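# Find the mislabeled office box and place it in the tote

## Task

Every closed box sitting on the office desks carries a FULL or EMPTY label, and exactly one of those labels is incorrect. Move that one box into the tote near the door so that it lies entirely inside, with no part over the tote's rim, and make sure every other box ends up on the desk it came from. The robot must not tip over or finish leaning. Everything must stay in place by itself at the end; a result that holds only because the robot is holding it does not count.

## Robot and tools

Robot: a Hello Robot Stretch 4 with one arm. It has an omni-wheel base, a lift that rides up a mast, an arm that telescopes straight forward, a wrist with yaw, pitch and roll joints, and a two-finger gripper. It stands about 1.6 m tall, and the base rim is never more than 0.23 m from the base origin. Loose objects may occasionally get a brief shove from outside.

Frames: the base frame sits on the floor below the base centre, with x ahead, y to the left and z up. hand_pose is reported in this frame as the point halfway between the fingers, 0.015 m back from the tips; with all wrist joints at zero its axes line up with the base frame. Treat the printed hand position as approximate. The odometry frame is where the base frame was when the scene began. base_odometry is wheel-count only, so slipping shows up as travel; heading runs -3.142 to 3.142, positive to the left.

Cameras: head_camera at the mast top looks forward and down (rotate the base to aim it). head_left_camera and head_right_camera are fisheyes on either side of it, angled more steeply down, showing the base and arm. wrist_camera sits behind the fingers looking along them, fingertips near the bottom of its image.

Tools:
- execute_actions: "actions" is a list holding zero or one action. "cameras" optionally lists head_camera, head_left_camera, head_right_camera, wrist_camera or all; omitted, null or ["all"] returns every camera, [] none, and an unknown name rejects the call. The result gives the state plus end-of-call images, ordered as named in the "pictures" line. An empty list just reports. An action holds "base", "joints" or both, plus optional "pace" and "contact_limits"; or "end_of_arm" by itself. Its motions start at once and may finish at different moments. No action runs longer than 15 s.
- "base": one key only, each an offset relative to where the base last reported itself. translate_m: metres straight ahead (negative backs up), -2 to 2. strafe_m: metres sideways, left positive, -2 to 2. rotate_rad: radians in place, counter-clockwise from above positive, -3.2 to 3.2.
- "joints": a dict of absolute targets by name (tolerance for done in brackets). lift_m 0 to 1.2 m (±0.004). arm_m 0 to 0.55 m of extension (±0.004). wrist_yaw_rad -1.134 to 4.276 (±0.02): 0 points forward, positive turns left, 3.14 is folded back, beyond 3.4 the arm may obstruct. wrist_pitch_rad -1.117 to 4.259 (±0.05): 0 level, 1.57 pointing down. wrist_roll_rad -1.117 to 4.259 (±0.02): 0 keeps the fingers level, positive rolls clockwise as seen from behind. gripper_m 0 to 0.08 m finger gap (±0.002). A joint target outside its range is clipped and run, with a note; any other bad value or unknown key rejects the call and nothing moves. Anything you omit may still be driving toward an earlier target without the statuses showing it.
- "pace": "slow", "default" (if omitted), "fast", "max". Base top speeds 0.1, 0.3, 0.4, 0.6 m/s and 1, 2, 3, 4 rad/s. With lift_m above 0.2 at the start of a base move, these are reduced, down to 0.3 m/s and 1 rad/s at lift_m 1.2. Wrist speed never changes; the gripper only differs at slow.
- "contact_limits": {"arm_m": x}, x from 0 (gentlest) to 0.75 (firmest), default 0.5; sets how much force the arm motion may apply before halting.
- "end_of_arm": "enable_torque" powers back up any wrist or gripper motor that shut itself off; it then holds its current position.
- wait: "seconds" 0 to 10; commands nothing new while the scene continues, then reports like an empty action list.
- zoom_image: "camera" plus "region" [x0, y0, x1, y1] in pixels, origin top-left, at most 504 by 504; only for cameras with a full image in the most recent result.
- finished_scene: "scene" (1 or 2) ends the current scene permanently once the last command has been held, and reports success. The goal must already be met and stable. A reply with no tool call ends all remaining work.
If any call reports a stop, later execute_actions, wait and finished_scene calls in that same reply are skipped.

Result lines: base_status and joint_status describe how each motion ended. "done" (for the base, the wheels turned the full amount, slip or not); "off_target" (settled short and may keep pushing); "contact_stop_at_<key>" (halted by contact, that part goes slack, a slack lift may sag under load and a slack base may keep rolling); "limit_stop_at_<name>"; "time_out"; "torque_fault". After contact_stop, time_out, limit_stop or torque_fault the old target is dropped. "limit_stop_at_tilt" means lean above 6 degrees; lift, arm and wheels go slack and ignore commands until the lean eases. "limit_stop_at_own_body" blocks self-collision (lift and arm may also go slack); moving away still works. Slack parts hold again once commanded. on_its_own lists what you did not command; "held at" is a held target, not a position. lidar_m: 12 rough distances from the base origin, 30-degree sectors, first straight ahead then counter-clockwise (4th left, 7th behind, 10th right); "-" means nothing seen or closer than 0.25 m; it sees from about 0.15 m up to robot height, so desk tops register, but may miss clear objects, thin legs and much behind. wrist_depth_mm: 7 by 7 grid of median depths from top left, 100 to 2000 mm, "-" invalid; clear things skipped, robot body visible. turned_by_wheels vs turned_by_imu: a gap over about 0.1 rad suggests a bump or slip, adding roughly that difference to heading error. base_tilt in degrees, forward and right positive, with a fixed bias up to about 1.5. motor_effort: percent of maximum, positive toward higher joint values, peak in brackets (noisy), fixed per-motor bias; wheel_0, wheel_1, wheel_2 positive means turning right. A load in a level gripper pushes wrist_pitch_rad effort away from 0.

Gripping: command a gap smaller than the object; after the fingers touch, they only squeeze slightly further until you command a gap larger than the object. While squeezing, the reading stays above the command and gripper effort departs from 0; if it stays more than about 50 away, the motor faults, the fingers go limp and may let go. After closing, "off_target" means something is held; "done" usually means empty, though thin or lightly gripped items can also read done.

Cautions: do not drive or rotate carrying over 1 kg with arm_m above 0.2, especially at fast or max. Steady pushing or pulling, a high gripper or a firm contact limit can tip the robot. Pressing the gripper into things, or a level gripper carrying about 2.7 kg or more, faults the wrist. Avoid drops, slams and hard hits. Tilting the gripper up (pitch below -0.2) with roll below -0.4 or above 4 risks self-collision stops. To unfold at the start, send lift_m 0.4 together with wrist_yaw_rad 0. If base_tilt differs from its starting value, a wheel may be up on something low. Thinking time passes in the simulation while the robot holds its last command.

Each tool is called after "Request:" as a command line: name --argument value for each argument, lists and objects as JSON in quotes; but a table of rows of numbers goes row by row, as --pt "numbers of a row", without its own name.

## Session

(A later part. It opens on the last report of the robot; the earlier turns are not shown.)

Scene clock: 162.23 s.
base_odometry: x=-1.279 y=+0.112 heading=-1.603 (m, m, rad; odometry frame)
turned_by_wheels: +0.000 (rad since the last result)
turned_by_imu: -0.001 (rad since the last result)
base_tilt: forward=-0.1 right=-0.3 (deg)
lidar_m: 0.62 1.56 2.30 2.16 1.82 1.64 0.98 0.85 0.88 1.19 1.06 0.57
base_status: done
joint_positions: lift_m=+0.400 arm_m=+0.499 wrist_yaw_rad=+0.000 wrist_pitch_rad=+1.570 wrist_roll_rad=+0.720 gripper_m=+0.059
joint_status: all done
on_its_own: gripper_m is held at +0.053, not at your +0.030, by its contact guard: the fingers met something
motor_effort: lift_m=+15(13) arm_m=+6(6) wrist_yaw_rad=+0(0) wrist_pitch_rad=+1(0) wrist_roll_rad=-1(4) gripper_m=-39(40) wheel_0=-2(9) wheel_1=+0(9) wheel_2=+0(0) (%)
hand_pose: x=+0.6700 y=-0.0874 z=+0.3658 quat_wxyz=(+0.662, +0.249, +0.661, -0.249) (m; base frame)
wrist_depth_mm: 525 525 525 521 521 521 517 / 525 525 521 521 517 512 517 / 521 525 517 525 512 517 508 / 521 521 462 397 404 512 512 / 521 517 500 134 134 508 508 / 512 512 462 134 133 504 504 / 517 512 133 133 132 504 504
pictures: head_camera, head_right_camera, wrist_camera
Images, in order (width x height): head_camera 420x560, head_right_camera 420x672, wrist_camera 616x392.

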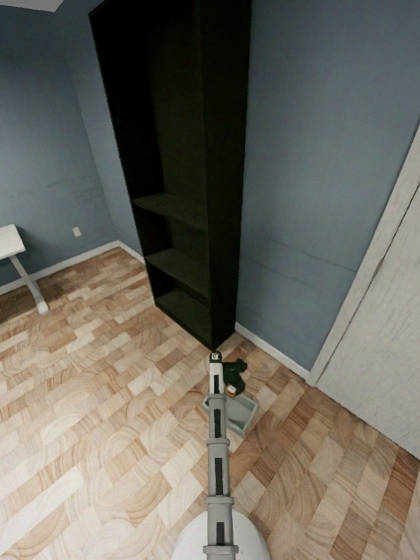

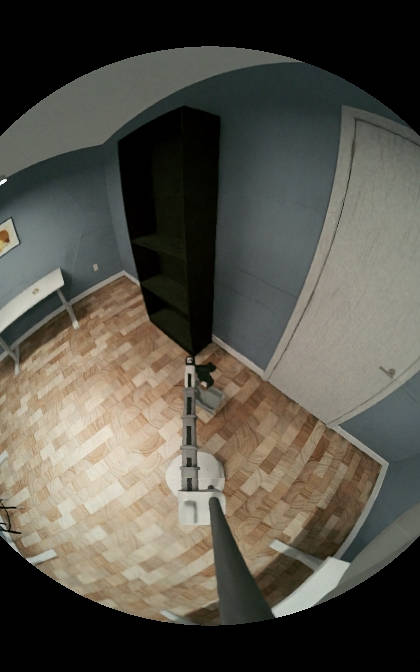

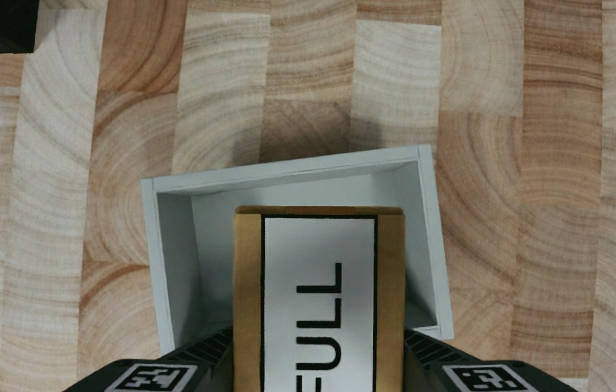

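Request:
execute_actions --actions '[{"joints":{"lift_m":0.09,"arm_m":0.51,"wrist_roll_rad":0.6}}]' --cameras '["wrist_camera"]'

Request:
execute_actions --actions '[{"joints":{"gripper_m":0.075}}]' --cameras '[]'

Request:
execute_actions --actions '[{"joints":{"lift_m":0.28},"pace":"fast"}]' --cameras '["wrist_camera"]'

Scene clock: 168.67 s.
base_odometry: x=-1.279 y=+0.112 heading=-1.603 (m, m, rad; odometry frame)
turned_by_wheels: +0.000 (rad since the last result)
turned_by_imu: -0.001 (rad since the last result)
base_tilt: forward=+0.0 right=-0.3 (deg)
lidar_m: 0.68 1.56 2.31 2.16 1.82 1.66 0.96 0.84 0.88 1.20 1.05 0.62
base_status: not commanded
joint_positions: lift_m=+0.090 arm_m=+0.509 wrist_yaw_rad=+0.000 wrist_pitch_rad=+1.570 wrist_roll_rad=+0.600 gripper_m=+0.059
joint_status: all done
on_its_own: gripper_m is held at +0.053, not at your +0.030, by its contact guard: the fingers met something
motor_effort: lift_m=+15(17) arm_m=+6(7) wrist_yaw_rad=+1(1) wrist_pitch_rad=+0(1) wrist_roll_rad=-2(0) gripper_m=-40(39) wheel_0=-2(2) wheel_1=+0(0) wheel_2=+0(0) (%)
hand_pose: x=+0.6800 y=-0.0874 z=+0.0558 quat_wxyz=(+0.676, +0.209, +0.675, -0.209) (m; base frame)
wrist_depth_mm: - - - - - - - / - - - - - - - / 151 155 157 158 157 156 183 / 202 201 200 199 199 199 198 / 201 200 199 134 134 198 196 / 199 199 198 133 133 196 196 / 199 198 133 133 132 195 195
pictures: wrist_camera
Images, in order (width x height): wrist_camera 616x392.

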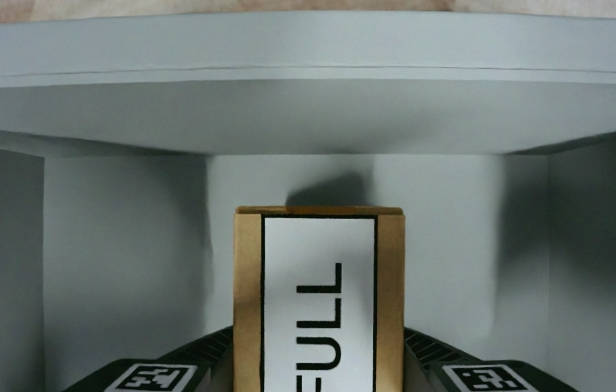

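Scene clock: 169.50 s.
base_odometry: x=-1.279 y=+0.112 heading=-1.603 (m, m, rad; odometry frame)
turned_by_wheels: +0.000 (rad since the last result)
turned_by_imu: +0.000 (rad since the last result)
base_tilt: forward=-0.1 right=-0.3 (deg)
lidar_m: 0.70 1.56 2.30 2.15 1.82 1.65 0.98 0.84 0.86 1.19 1.07 1.06
base_status: not commanded
joint_positions: lift_m=+0.090 arm_m=+0.509 wrist_yaw_rad=+0.000 wrist_pitch_rad=+1.570 wrist_roll_rad=+0.600 gripper_m=+0.075
joint_status: all done
motor_effort: lift_m=+15(15) arm_m=+6(6) wrist_yaw_rad=+2(0) wrist_pitch_rad=+0(0) wrist_roll_rad=+1(1) gripper_m=+2(38) wheel_0=-2(2) wheel_1=+0(0) wheel_2=+0(0) (%)
hand_pose: x=+0.6800 y=-0.0874 z=+0.0558 quat_wxyz=(+0.676, +0.209, +0.675, -0.209) (m; base frame)
wrist_depth_mm: - - - - - - - / - - - - - - - / 151 154 156 158 157 156 184 / 202 201 200 200 200 198 198 / 200 200 200 148 198 198 197 / 199 199 199 148 148 196 195 / 198 135 147 147 147 128 -
pictures: none
No camera images: the call's "cameras" was empty. Leave "cameras" out to get every camera's image.

Scene clock: 171.03 s.
base_odometry: x=-1.279 y=+0.112 heading=-1.603 (m, m, rad; odometry frame)
turned_by_wheels: +0.000 (rad since the last result)
turned_by_imu: +0.000 (rad since the last result)
base_tilt: forward=-0.1 right=-0.3 (deg)
lidar_m: 0.61 1.56 2.30 2.16 1.80 1.65 0.98 0.83 0.86 1.19 1.05 0.57
base_status: not commanded
joint_positions: lift_m=+0.280 arm_m=+0.509 wrist_yaw_rad=+0.000 wrist_pitch_rad=+1.570 wrist_roll_rad=+0.600 gripper_m=+0.075
joint_status: all done
motor_effort: lift_m=+20(23) arm_m=+6(6) wrist_yaw_rad=+1(1) wrist_pitch_rad=+0(0) wrist_roll_rad=+0(1) gripper_m=+2(1) wheel_0=-2(2) wheel_1=+0(0) wheel_2=+0(0) (%)
hand_pose: x=+0.6800 y=-0.0874 z=+0.2454 quat_wxyz=(+0.676, +0.209, +0.675, -0.209) (m; base frame)
wrist_depth_mm: 399 399 402 399 397 394 397 / 402 399 397 397 394 394 397 / 399 402 397 397 394 392 394 / 397 303 392 387 389 307 389 / 397 304 389 338 389 300 387 / 394 306 387 382 384 300 384 / 392 134 147 347 312 128 387
pictures: wrist_camera
Images, in order (width x height): wrist_camera 616x392.

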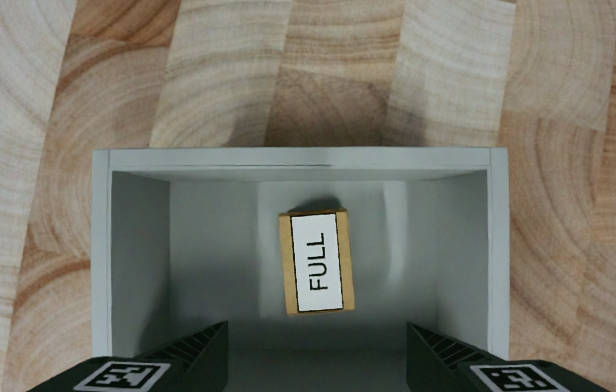

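Request:
finished_scene --scene 1

The scene is finished: the task was done.


## Next scene

The same job, from a new start.

Request:
execute_actions --actions '[]'

Scene clock: 0.00 s.
base_odometry: x=+0.000 y=+0.000 heading=+0.000 (m, m, rad; odometry frame)
turned_by_wheels: +0.000 (rad since the last result)
turned_by_imu: +0.000 (rad since the last result)
base_tilt: forward=-0.1 right=-0.2 (deg)
lidar_m: 1.30 1.48 1.55 1.54 1.75 1.37 1.35 1.57 1.64 1.62 1.93 1.05
base_status: not commanded
joint_positions: lift_m=+0.290 arm_m=+0.002 wrist_yaw_rad=+3.084 wrist_pitch_rad=+0.008 wrist_roll_rad=+0.000 gripper_m=+0.040
joint_status: not commanded
motor_effort: lift_m=+18 arm_m=-1 wrist_yaw_rad=+2 wrist_pitch_rad=-7 wrist_roll_rad=-2 gripper_m=+0 wheel_0=+0 wheel_1=+0 wheel_2=+0 (%)
hand_pose: x=-0.0346 y=+0.0995 z=+0.4664 quat_wxyz=(+0.029, -0.004, +0.000, +1.000) (m; base frame)
wrist_depth_mm: - 142 - - - - - / - 141 - - - - - / - 128 209 - - - - / 109 140 255 - - - - / 138 - - - - - - / - - 1921 - - 1863 1921 / 1336 1430 128 1308 140 1366 1255
pictures: head_camera, head_left_camera, head_right_camera, wrist_camera
Images, in order (width x height): head_camera 420x560, head_left_camera 420x672, head_right_camera 420x672, wrist_camera 616x392.

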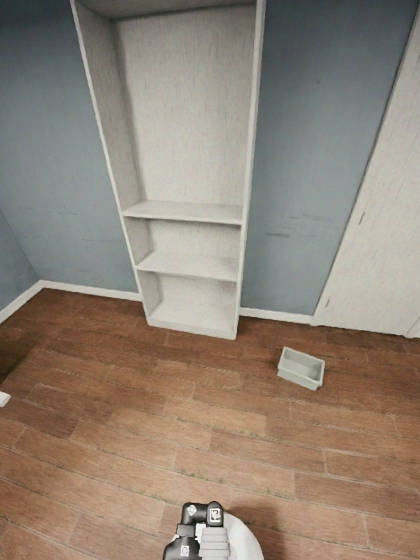

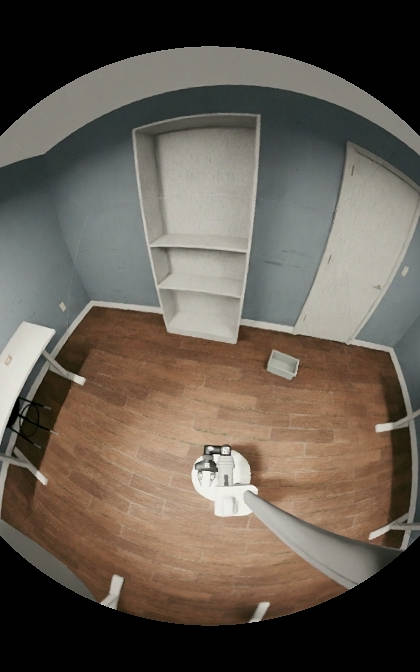

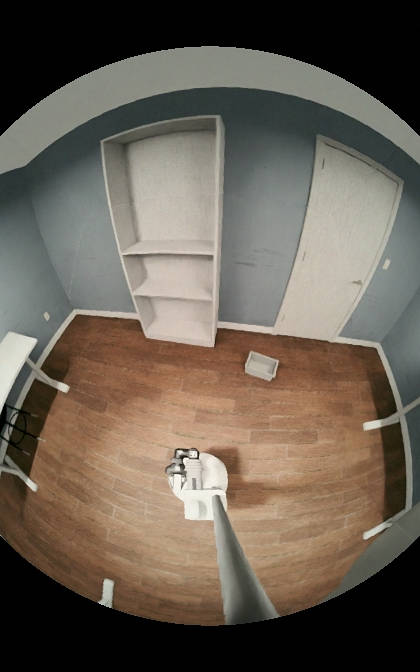

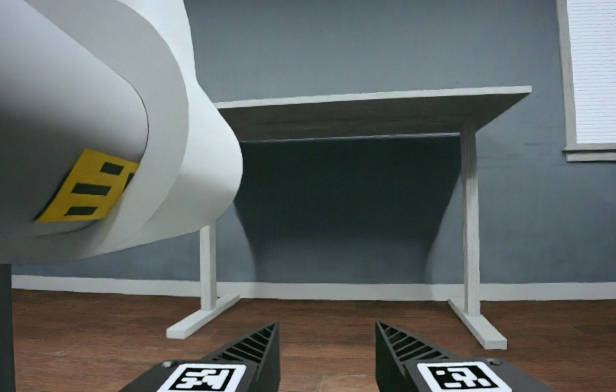

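Request:
execute_actions --actions '[{"base":{"rotate_rad":1.36},"joints":{"lift_m":0.5,"wrist_yaw_rad":0,"gripper_m":0.08},"pace":"fast"}]' --cameras '[]'

Request:
execute_actions --actions '[{"base":{"translate_m":0.9},"joints":{"lift_m":0.9,"wrist_pitch_rad":1.57,"wrist_roll_rad":1.57},"pace":"fast"}]' --cameras '["head_camera","head_right_camera"]'

Scene clock: 6.83 s.
base_odometry: x=+0.000 y=+0.000 heading=+1.359 (m, m, rad; odometry frame)
turned_by_wheels: +1.359 (rad since the last result)
turned_by_imu: +1.393 (rad since the last result)
base_tilt: forward=-0.1 right=-0.3 (deg)
lidar_m: 1.55 1.62 1.39 1.36 1.42 1.72 2.03 1.70 1.08 1.11 1.34 1.62
base_status: done
joint_positions: lift_m=+0.500 arm_m=+0.002 wrist_yaw_rad=+0.000 wrist_pitch_rad=+0.008 wrist_roll_rad=+0.000 gripper_m=+0.080
joint_status: all done
motor_effort: lift_m=+21(22) arm_m=-1(1) wrist_yaw_rad=+0(6) wrist_pitch_rad=-7(8) wrist_roll_rad=+0(1) gripper_m=+2(2) wheel_0=-3(13) wheel_1=-1(7) wheel_2=-2(15) (%)
hand_pose: x=+0.3854 y=-0.0874 z=+0.6764 quat_wxyz=(+1.000, +0.000, +0.004, +0.000) (m; base frame)
wrist_depth_mm: - - - - - - - / - - - - - - - / - - - - - - - / - - - - - - - / - - - - - - - / - - - - - - - / 1863 1618 143 1808 1661 125 1921
pictures: none
No camera images: the call's "cameras" was empty. Leave "cameras" out to get every camera's image.

Scene clock: 10.37 s.
base_odometry: x=+0.189 y=+0.880 heading=+1.360 (m, m, rad; odometry frame)
turned_by_wheels: +0.000 (rad since the last result)
turned_by_imu: -0.002 (rad since the last result)
base_tilt: forward=-0.1 right=-0.3 (deg)
lidar_m: 0.63 0.66 0.91 1.38 1.41 1.96 3.40 1.62 1.36 1.30 1.68 0.68
base_status: done
joint_positions: lift_m=+0.900 arm_m=+0.002 wrist_yaw_rad=+0.000 wrist_pitch_rad=+1.570 wrist_roll_rad=+1.570 gripper_m=+0.080
joint_status: all done
motor_effort: lift_m=+20(24) arm_m=+0(0) wrist_yaw_rad=-1(0) wrist_pitch_rad=+0(8) wrist_roll_rad=+2(5) gripper_m=+1(1) wheel_0=+2(8) wheel_1=+1(8) wheel_2=-1(18) (%)
hand_pose: x=+0.1729 y=-0.0874 z=+0.8653 quat_wxyz=(+0.500, +0.500, +0.500, -0.500) (m; base frame)
wrist_depth_mm: 1060 1042 1042 1025 1042 1008 1025 / 1060 1042 1042 1025 1025 1025 1008 / 1042 1042 1025 1025 1025 1008 1008 / 1042 1042 1042 1008 798 1008 1008 / 1042 1025 1025 866 788 788 394 / 1042 1042 1025 1008 788 788 1008 / 1025 1008 143 1008 798 124 960
pictures: head_camera, head_right_camera
Images, in order (width x height): head_camera 420x560, head_right_camera 420x672.

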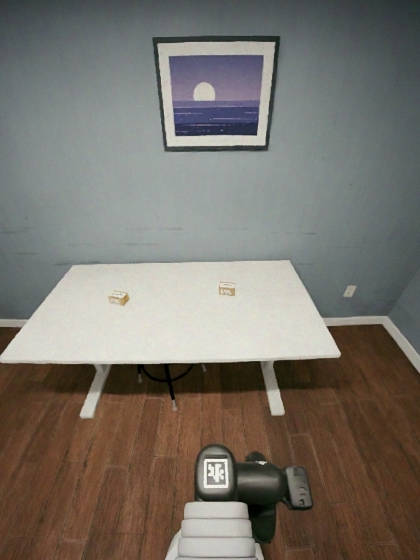

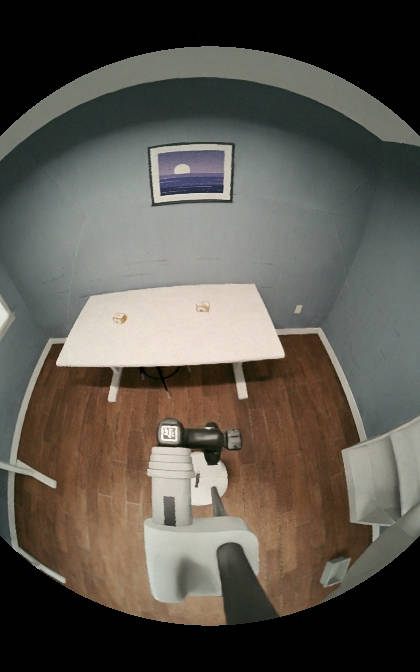

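Request:
execute_actions --actions '[{"base":{"translate_m":0.36},"joints":{"arm_m":0.52,"lift_m":1.0},"pace":"fast"}]' --cameras '["wrist_camera","head_left_camera"]'

Scene clock: 17.20 s.
base_odometry: x=+0.264 y=+1.232 heading=+1.360 (m, m, rad; odometry frame)
turned_by_wheels: +0.000 (rad since the last result)
turned_by_imu: -0.001 (rad since the last result)
base_tilt: forward=-0.1 right=-0.3 (deg)
lidar_m: 0.26 0.28 0.39 2.12 1.49 1.95 3.81 1.91 1.38 1.52 0.39 0.28
base_status: done
joint_positions: lift_m=+1.000 arm_m=+0.519 wrist_yaw_rad=+0.000 wrist_pitch_rad=+1.570 wrist_roll_rad=+1.570 gripper_m=+0.080
joint_status: all done
motor_effort: lift_m=+20(23) arm_m=+6(7) wrist_yaw_rad=-2(1) wrist_pitch_rad=+1(2) wrist_roll_rad=+2(1) gripper_m=+1(2) wheel_0=+3(6) wheel_1=+2(6) wheel_2=+1(11) (%)
hand_pose: x=+0.6901 y=-0.0874 z=+0.9653 quat_wxyz=(+0.501, +0.500, +0.500, -0.499) (m; base frame)
wrist_depth_mm: 407 404 402 399 394 392 392 / 407 402 399 397 394 392 389 / 402 402 397 397 392 389 389 / 402 397 394 392 392 389 384 / 399 399 397 343 392 387 384 / 397 394 394 340 387 384 384 / 397 394 143 389 387 124 -
pictures: head_left_camera, wrist_camera
Images, in order (width x height): head_left_camera 420x672, wrist_camera 616x392.

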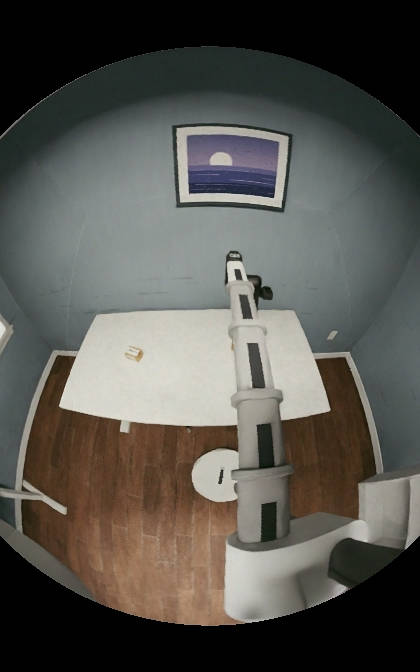

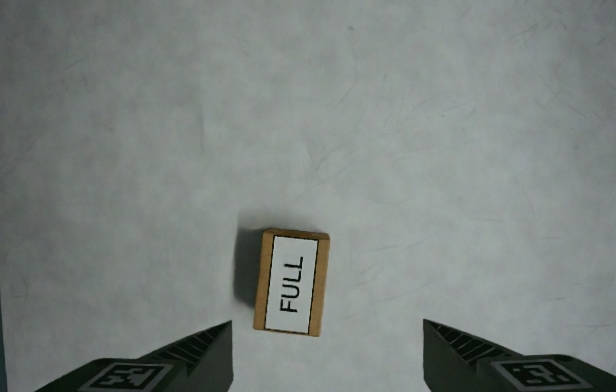

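Centre now ~327.

Request:
execute_actions --actions '[{"joints":{"arm_m":0.55,"wrist_roll_rad":1.68,"lift_m":0.85},"base":{"rotate_rad":0.025},"pace":"fast"}]' --cameras '["wrist_camera"]'

Scene clock: 23.37 s.
base_odometry: x=+0.264 y=+1.232 heading=+1.385 (m, m, rad; odometry frame)
turned_by_wheels: +0.025 (rad since the last result)
turned_by_imu: +0.025 (rad since the last result)
base_tilt: forward=-0.1 right=-0.3 (deg)
lidar_m: 0.25 0.29 0.41 2.01 1.49 2.02 3.79 2.24 1.37 1.60 0.42 0.28
base_status: done
joint_positions: lift_m=+0.850 arm_m=+0.549 wrist_yaw_rad=+0.000 wrist_pitch_rad=+1.570 wrist_roll_rad=+1.680 gripper_m=+0.080
joint_status: all done
motor_effort: lift_m=+16(18) arm_m=+6(8) wrist_yaw_rad=+0(2) wrist_pitch_rad=+1(0) wrist_roll_rad=+2(4) gripper_m=+1(1) wheel_0=-1(3) wheel_1=-2(3) wheel_2=-2(7) (%)
hand_pose: x=+0.7200 y=-0.0874 z=+0.8158 quat_wxyz=(+0.472, +0.527, +0.472, -0.526) (m; base frame)
wrist_depth_mm: 252 249 248 247 244 243 240 / 250 249 246 245 243 242 240 / 250 248 246 245 242 241 239 / 248 247 245 243 242 239 238 / 248 245 244 191 240 239 237 / 247 244 242 191 238 237 236 / 245 243 143 190 189 124 -
pictures: wrist_camera
Images, in order (width x height): wrist_camera 616x392.

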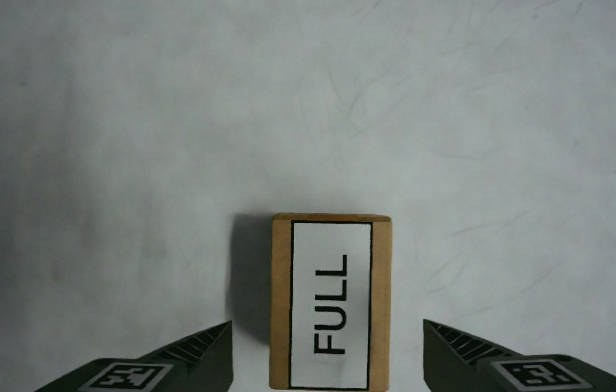

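Request:
execute_actions --actions '[{"joints":{"lift_m":0.792}}]' --cameras '[]'

Request:
execute_actions --actions '[{"joints":{"gripper_m":0.03}}]' --cameras '[]'

Request:
execute_actions --actions '[{"joints":{"lift_m":0.81}}]' --cameras '[]'

Request:
execute_actions --actions '[{"joints":{"wrist_pitch_rad":0.3,"wrist_roll_rad":1.57},"base":{"translate_m":-0.07}}]' --cameras '[]'

Scene clock: 30.40 s.
base_odometry: x=+0.264 y=+1.232 heading=+1.385 (m, m, rad; odometry frame)
turned_by_wheels: +0.000 (rad since the last result)
turned_by_imu: -0.001 (rad since the last result)
base_tilt: forward=-0.1 right=-0.3 (deg)
lidar_m: 0.27 0.28 0.40 2.00 1.48 2.01 3.77 2.25 1.37 1.59 0.37 0.27
base_status: not commanded
joint_positions: lift_m=+0.792 arm_m=+0.549 wrist_yaw_rad=+0.000 wrist_pitch_rad=+1.570 wrist_roll_rad=+1.680 gripper_m=+0.080
joint_status: all done
motor_effort: lift_m=+15(16) arm_m=+6(6) wrist_yaw_rad=+0(0) wrist_pitch_rad=+1(1) wrist_roll_rad=+3(0) gripper_m=+2(1) wheel_0=-1(1) wheel_1=-2(2) wheel_2=-1(1) (%)
hand_pose: x=+0.7200 y=-0.0874 z=+0.7578 quat_wxyz=(+0.472, +0.527, +0.472, -0.526) (m; base frame)
wrist_depth_mm: 191 190 189 187 186 185 183 / 190 189 187 186 185 184 182 / 190 189 187 186 185 183 182 / 189 187 186 185 183 182 181 / 187 186 186 134 133 182 181 / 187 186 185 133 133 181 180 / 186 185 140 133 132 124 -
pictures: none
No camera images: the call's "cameras" was empty. Leave "cameras" out to get every camera's image.

Scene clock: 31.40 s.
base_odometry: x=+0.264 y=+1.232 heading=+1.385 (m, m, rad; odometry frame)
turned_by_wheels: +0.000 (rad since the last result)
turned_by_imu: +0.000 (rad since the last result)
base_tilt: forward=-0.1 right=-0.3 (deg)
lidar_m: 0.27 0.29 0.41 1.97 1.47 2.05 3.80 2.25 1.38 1.59 0.39 0.28
base_status: not commanded
joint_positions: lift_m=+0.792 arm_m=+0.549 wrist_yaw_rad=+0.000 wrist_pitch_rad=+1.570 wrist_roll_rad=+1.680 gripper_m=+0.059
joint_status: gripper_m off_target (ended at +0.059, target +0.030)
on_its_own: gripper_m is held at +0.053, not at your +0.030, by its contact guard: the fingers met something
motor_effort: lift_m=+15(15) arm_m=+6(6) wrist_yaw_rad=+2(2) wrist_pitch_rad=+0(0) wrist_roll_rad=+0(2) gripper_m=-41(46) wheel_0=-1(1) wheel_1=-2(2) wheel_2=-2(2) (%)
hand_pose: x=+0.7200 y=-0.0874 z=+0.7578 quat_wxyz=(+0.472, +0.527, +0.472, -0.526) (m; base frame)
wrist_depth_mm: 191 190 189 187 186 185 183 / 190 190 188 186 185 184 183 / 190 188 187 186 185 183 182 / 189 187 186 185 183 182 182 / 188 187 185 134 134 181 180 / 187 186 185 133 132 180 180 / 186 186 134 133 132 131 -
pictures: none
No camera images: the call's "cameras" was empty. Leave "cameras" out to get every camera's image.

Scene clock: 32.17 s.
base_odometry: x=+0.264 y=+1.232 heading=+1.385 (m, m, rad; odometry frame)
turned_by_wheels: +0.000 (rad since the last result)
turned_by_imu: +0.000 (rad since the last result)
base_tilt: forward=-0.1 right=-0.4 (deg)
lidar_m: 0.26 0.30 0.38 1.99 1.47 2.03 3.79 2.26 1.38 1.60 0.40 0.29
base_status: not commanded
joint_positions: lift_m=+0.810 arm_m=+0.549 wrist_yaw_rad=+0.000 wrist_pitch_rad=+1.570 wrist_roll_rad=+1.680 gripper_m=+0.059
joint_status: all done
on_its_own: gripper_m is held at +0.053, not at your +0.030, by its contact guard: the fingers met something
motor_effort: lift_m=+21(21) arm_m=+6(7) wrist_yaw_rad=+2(2) wrist_pitch_rad=+0(1) wrist_roll_rad=+2(0) gripper_m=-40(40) wheel_0=-1(1) wheel_1=-2(2) wheel_2=-2(2) (%)
hand_pose: x=+0.7200 y=-0.0874 z=+0.7753 quat_wxyz=(+0.472, +0.527, +0.472, -0.526) (m; base frame)
wrist_depth_mm: 210 208 207 205 204 202 202 / 209 207 206 204 203 201 200 / 208 206 204 204 202 200 200 / 206 205 204 202 201 200 198 / 206 205 203 134 133 198 198 / 205 204 202 133 133 198 196 / 204 203 133 133 132 131 -
pictures: none
No camera images: the call's "cameras" was empty. Leave "cameras" out to get every camera's image.

Scene clock: 33.50 s.
base_odometry: x=+0.251 y=+1.163 heading=+1.385 (m, m, rad; odometry frame)
turned_by_wheels: +0.000 (rad since the last result)
turned_by_imu: +0.000 (rad since the last result)
base_tilt: forward=-0.1 right=-0.3 (deg)
lidar_m: 0.32 0.35 0.50 1.79 1.45 2.02 3.69 1.81 1.34 1.37 0.52 0.37
base_status: done
joint_positions: lift_m=+0.810 arm_m=+0.549 wrist_yaw_rad=+0.000 wrist_pitch_rad=+0.303 wrist_roll_rad=+1.570 gripper_m=+0.059
joint_status: all done
on_its_own: gripper_m is held at +0.053, not at your +0.030, by its contact guard: the fingers met something
motor_effort: lift_m=+21(21) arm_m=+6(6) wrist_yaw_rad=+0(3) wrist_pitch_rad=-8(10) wrist_roll_rad=+0(4) gripper_m=-40(39) wheel_0=-1(6) wheel_1=-1(6) wheel_2=+3(12) (%)
hand_pose: x=+0.9228 y=-0.0874 z=+0.9245 quat_wxyz=(+0.699, +0.699, +0.107, -0.107) (m; base frame)
wrist_depth_mm: 330 345 368 394 421 345 279 / 329 345 370 392 415 347 276 / 327 343 366 392 418 349 278 / 322 343 364 384 413 349 278 / 324 343 355 134 133 351 277 / 324 340 353 133 133 349 278 / 322 334 134 133 132 131 -
pictures: none
No camera images: the call's "cameras" was empty. Leave "cameras" out to get every camera's image.

Request:
execute_actions --actions '[{"base":{"rotate_rad":-2.43},"joints":{"arm_m":0.4,"lift_m":0.83,"wrist_pitch_rad":1.57}}]' --cameras '["head_camera"]'

Request:
execute_actions --actions '[{"base":{"translate_m":1.2},"joints":{"lift_m":0.45,"wrist_roll_rad":0},"pace":"fast"}]' --cameras '["wrist_camera","head_right_camera","head_camera"]'

Scene clock: 42.60 s.
base_odometry: x=+0.251 y=+1.163 heading=-1.045 (m, m, rad; odometry frame)
turned_by_wheels: -2.430 (rad since the last result)
turned_by_imu: -2.492 (rad since the last result)
base_tilt: forward=-0.2 right=-0.3 (deg)
lidar_m: 1.60 1.36 1.59 0.44 0.34 0.34 0.39 0.61 1.46 1.55 2.82 2.82
base_status: done
joint_positions: lift_m=+0.830 arm_m=+0.401 wrist_yaw_rad=+0.000 wrist_pitch_rad=+1.570 wrist_roll_rad=+1.570 gripper_m=+0.059
joint_status: all done
on_its_own: gripper_m is held at +0.053, not at your +0.030, by its contact guard: the fingers met something
motor_effort: lift_m=+20(22) arm_m=-6(3) wrist_yaw_rad=-2(2) wrist_pitch_rad=+1(7) wrist_roll_rad=+0(1) gripper_m=-40(40) wheel_0=+0(12) wheel_1=+0(10) wheel_2=+1(12) (%)
hand_pose: x=+0.5723 y=-0.0874 z=+0.7954 quat_wxyz=(+0.500, +0.500, +0.500, -0.500) (m; base frame)
wrist_depth_mm: 991 960 960 960 960 946 946 / 991 960 976 960 946 960 946 / 976 976 960 946 946 931 931 / 960 960 960 960 946 931 732 / 976 960 960 134 133 891 715 / 960 946 946 133 133 931 715 / 960 960 134 133 132 132 723
pictures: head_camera
Images, in order (width x height): head_camera 420x560.

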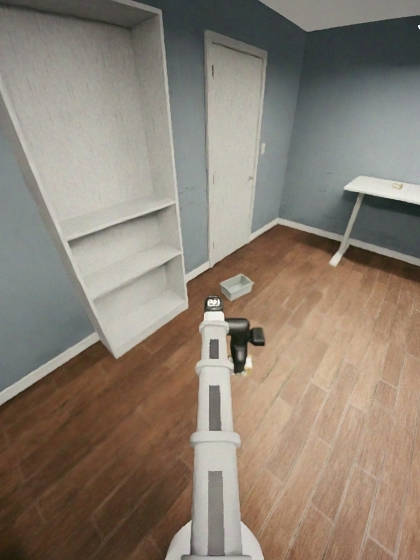

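Scene clock: 47.07 s.
base_odometry: x=+0.853 y=+0.125 heading=-1.045 (m, m, rad; odometry frame)
turned_by_wheels: +0.000 (rad since the last result)
turned_by_imu: -0.002 (rad since the last result)
base_tilt: forward=-0.2 right=-0.4 (deg)
lidar_m: 0.66 0.51 0.50 0.58 1.48 1.32 1.42 2.14 2.16 2.35 1.92 0.64
base_status: done
joint_positions: lift_m=+0.450 arm_m=+0.401 wrist_yaw_rad=+0.000 wrist_pitch_rad=+1.570 wrist_roll_rad=+0.000 gripper_m=+0.059
joint_status: all done
on_its_own: gripper_m is held at +0.053, not at your +0.030, by its contact guard: the fingers met something
motor_effort: lift_m=+16(18) arm_m=-6(6) wrist_yaw_rad=-1(1) wrist_pitch_rad=+1(0) wrist_roll_rad=+0(2) gripper_m=-40(40) wheel_0=+0(8) wheel_1=+0(6) wheel_2=+0(13) (%)
hand_pose: x=+0.5721 y=-0.0874 z=+0.4157 quat_wxyz=(+0.707, +0.000, +0.707, +0.000) (m; base frame)
wrist_depth_mm: 554 580 574 574 569 488 559 / 580 580 574 569 564 559 469 / 585 580 574 564 564 554 512 / 580 569 569 564 559 554 554 / 574 574 564 134 133 554 554 / 496 569 564 133 133 554 549 / 554 564 133 133 132 131 544
pictures: head_camera, head_right_camera, wrist_camera
Images, in order (width x height): head_camera 420x560, head_right_camera 420x672, wrist_camera 616x392.

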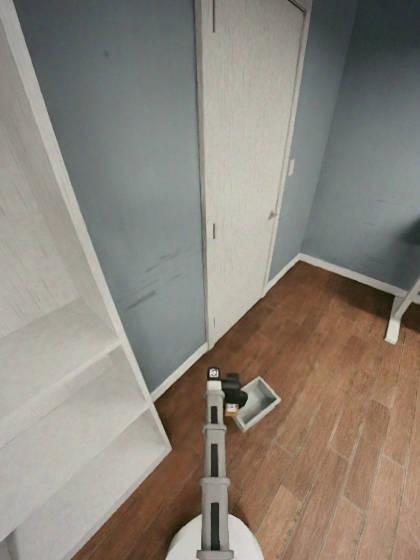

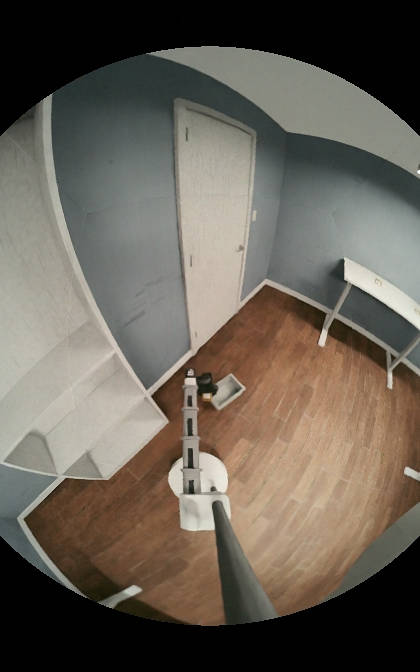

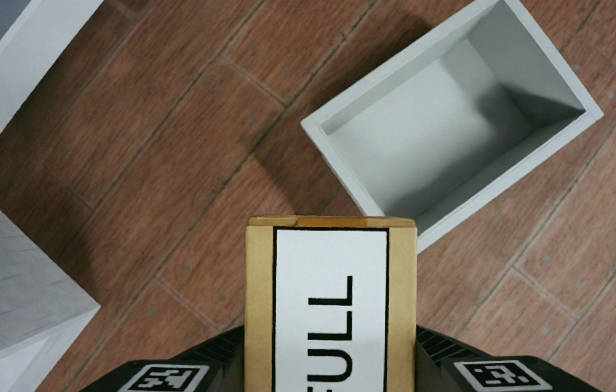

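Request:
execute_actions --actions '[{"base":{"strafe_m":-0.16},"joints":{"lift_m":0.33,"arm_m":0.55,"wrist_roll_rad":2.52},"pace":"fast"}]' --cameras '["wrist_camera"]'

Scene clock: 52.93 s.
base_odometry: x=+0.715 y=+0.045 heading=-1.045 (m, m, rad; odometry frame)
turned_by_wheels: +0.000 (rad since the last result)
turned_by_imu: -0.001 (rad since the last result)
base_tilt: forward=-0.1 right=-0.3 (deg)
lidar_m: 0.65 0.62 0.62 0.72 1.68 1.40 1.52 2.04 2.02 2.24 1.81 0.72
base_status: done
joint_positions: lift_m=+0.330 arm_m=+0.549 wrist_yaw_rad=+0.000 wrist_pitch_rad=+1.570 wrist_roll_rad=+2.520 gripper_m=+0.059
joint_status: all done
on_its_own: gripper_m is held at +0.053, not at your +0.030, by its contact guard: the fingers met something
motor_effort: lift_m=+15(14) arm_m=+6(8) wrist_yaw_rad=+1(0) wrist_pitch_rad=+1(1) wrist_roll_rad=+2(5) gripper_m=-39(40) wheel_0=-1(10) wheel_1=+2(13) wheel_2=+0(0) (%)
hand_pose: x=+0.7200 y=-0.0874 z=+0.2958 quat_wxyz=(+0.216, +0.674, +0.216, -0.673) (m; base frame)
wrist_depth_mm: 459 452 452 452 445 442 442 / 459 455 452 449 445 442 439 / 455 452 449 445 442 439 436 / 452 449 382 324 322 336 436 / 452 445 421 134 134 368 433 / 449 445 421 133 133 362 430 / 445 445 133 133 132 131 433
pictures: wrist_camera
Images, in order (width x height): wrist_camera 616x392.

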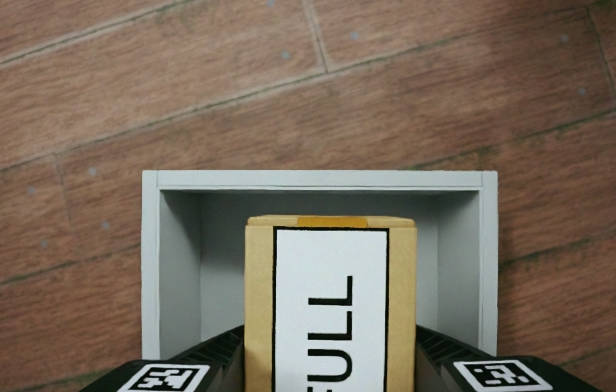

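Request:
execute_actions --actions '[{"joints":{"lift_m":0.077},"base":{"translate_m":0.02}}]' --cameras '["wrist_camera"]'

Request:
execute_actions --actions '[{"joints":{"gripper_m":0.075}}]' --cameras '[]'

Request:
execute_actions --actions '[{"joints":{"lift_m":0.25},"pace":"fast"}]' --cameras '["wrist_camera"]'

Scene clock: 59.83 s.
base_odometry: x=+0.725 y=+0.028 heading=-1.045 (m, m, rad; odometry frame)
turned_by_wheels: +0.000 (rad since the last result)
turned_by_imu: -0.001 (rad since the last result)
base_tilt: forward=-0.1 right=-0.4 (deg)
lidar_m: 0.62 0.61 0.61 0.69 1.68 1.42 1.59 2.06 2.03 2.24 1.80 0.69
base_status: done
joint_positions: lift_m=+0.077 arm_m=+0.549 wrist_yaw_rad=+0.000 wrist_pitch_rad=+1.570 wrist_roll_rad=+2.520 gripper_m=+0.059
joint_status: all done
on_its_own: gripper_m is held at +0.053, not at your +0.030, by its contact guard: the fingers met something
motor_effort: lift_m=+15(16) arm_m=+6(6) wrist_yaw_rad=-1(2) wrist_pitch_rad=+1(1) wrist_roll_rad=+1(1) gripper_m=-40(40) wheel_0=+2(3) wheel_1=+0(5) wheel_2=+0(11) (%)
hand_pose: x=+0.7200 y=-0.0874 z=+0.0428 quat_wxyz=(+0.216, +0.674, +0.216, -0.673) (m; base frame)
wrist_depth_mm: - - - - - - - / 112 113 115 115 114 112 - / 157 181 182 182 180 177 175 / 173 190 188 187 185 184 183 / 173 189 187 134 134 183 182 / 176 188 187 134 133 182 182 / 175 187 133 133 132 132 -
pictures: wrist_camera
Images, in order (width x height): wrist_camera 616x392.

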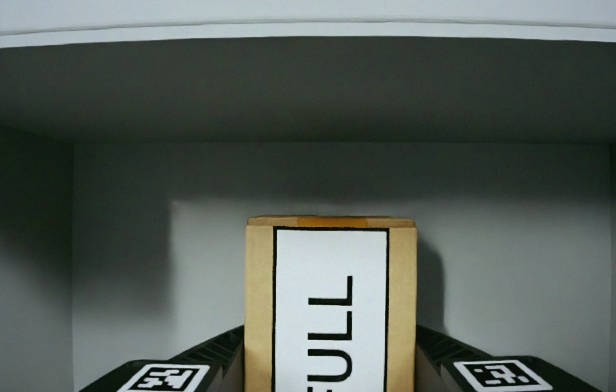

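Scene clock: 60.67 s.
base_odometry: x=+0.725 y=+0.028 heading=-1.045 (m, m, rad; odometry frame)
turned_by_wheels: +0.000 (rad since the last result)
turned_by_imu: +0.000 (rad since the last result)
base_tilt: forward=+0.0 right=-0.2 (deg)
lidar_m: 0.62 0.62 0.61 0.68 1.67 1.42 1.57 2.06 2.04 2.22 1.79 0.70
base_status: not commanded
joint_positions: lift_m=+0.077 arm_m=+0.549 wrist_yaw_rad=+0.000 wrist_pitch_rad=+1.570 wrist_roll_rad=+2.520 gripper_m=+0.075
joint_status: all done
motor_effort: lift_m=+15(15) arm_m=+6(6) wrist_yaw_rad=+0(0) wrist_pitch_rad=+1(1) wrist_roll_rad=+1(0) gripper_m=+1(41) wheel_0=+2(2) wheel_1=+0(0) wheel_2=-1(0) (%)
hand_pose: x=+0.7200 y=-0.0874 z=+0.0428 quat_wxyz=(+0.216, +0.674, +0.216, -0.673) (m; base frame)
wrist_depth_mm: - - - - - - - / 112 113 115 115 114 112 - / 157 181 182 182 181 178 175 / 173 189 188 187 186 184 183 / 174 189 187 136 135 183 183 / 176 188 186 135 135 183 182 / 175 187 135 135 134 122 -
pictures: none
No camera images: the call's "cameras" was empty. Leave "cameras" out to get every camera's image.

Scene clock: 62.13 s.
base_odometry: x=+0.725 y=+0.028 heading=-1.045 (m, m, rad; odometry frame)
turned_by_wheels: +0.000 (rad since the last result)
turned_by_imu: +0.000 (rad since the last result)
base_tilt: forward=-0.1 right=-0.3 (deg)
lidar_m: 0.64 0.60 0.61 0.70 1.69 1.39 1.59 2.05 2.03 2.23 1.79 0.70
base_status: not commanded
joint_positions: lift_m=+0.250 arm_m=+0.549 wrist_yaw_rad=+0.000 wrist_pitch_rad=+1.570 wrist_roll_rad=+2.520 gripper_m=+0.075
joint_status: all done
motor_effort: lift_m=+21(22) arm_m=+6(6) wrist_yaw_rad=-1(1) wrist_pitch_rad=+1(1) wrist_roll_rad=+0(1) gripper_m=+2(2) wheel_0=+2(2) wheel_1=+0(0) wheel_2=-1(1) (%)
hand_pose: x=+0.7200 y=-0.0874 z=+0.2153 quat_wxyz=(+0.216, +0.674, +0.216, -0.673) (m; base frame)
wrist_depth_mm: 375 373 366 368 366 362 362 / 375 370 368 368 366 362 359 / 373 273 274 273 270 265 355 / 370 273 362 362 357 336 246 / 368 274 362 309 355 336 246 / 368 272 359 309 353 332 243 / 366 243 139 336 312 121 -
pictures: wrist_camera
Images, in order (width x height): wrist_camera 616x392.

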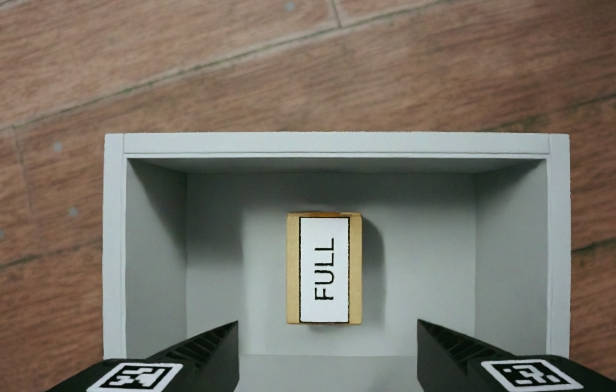

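Request:
finished_scene --scene 2

The scene is finished: the task was done.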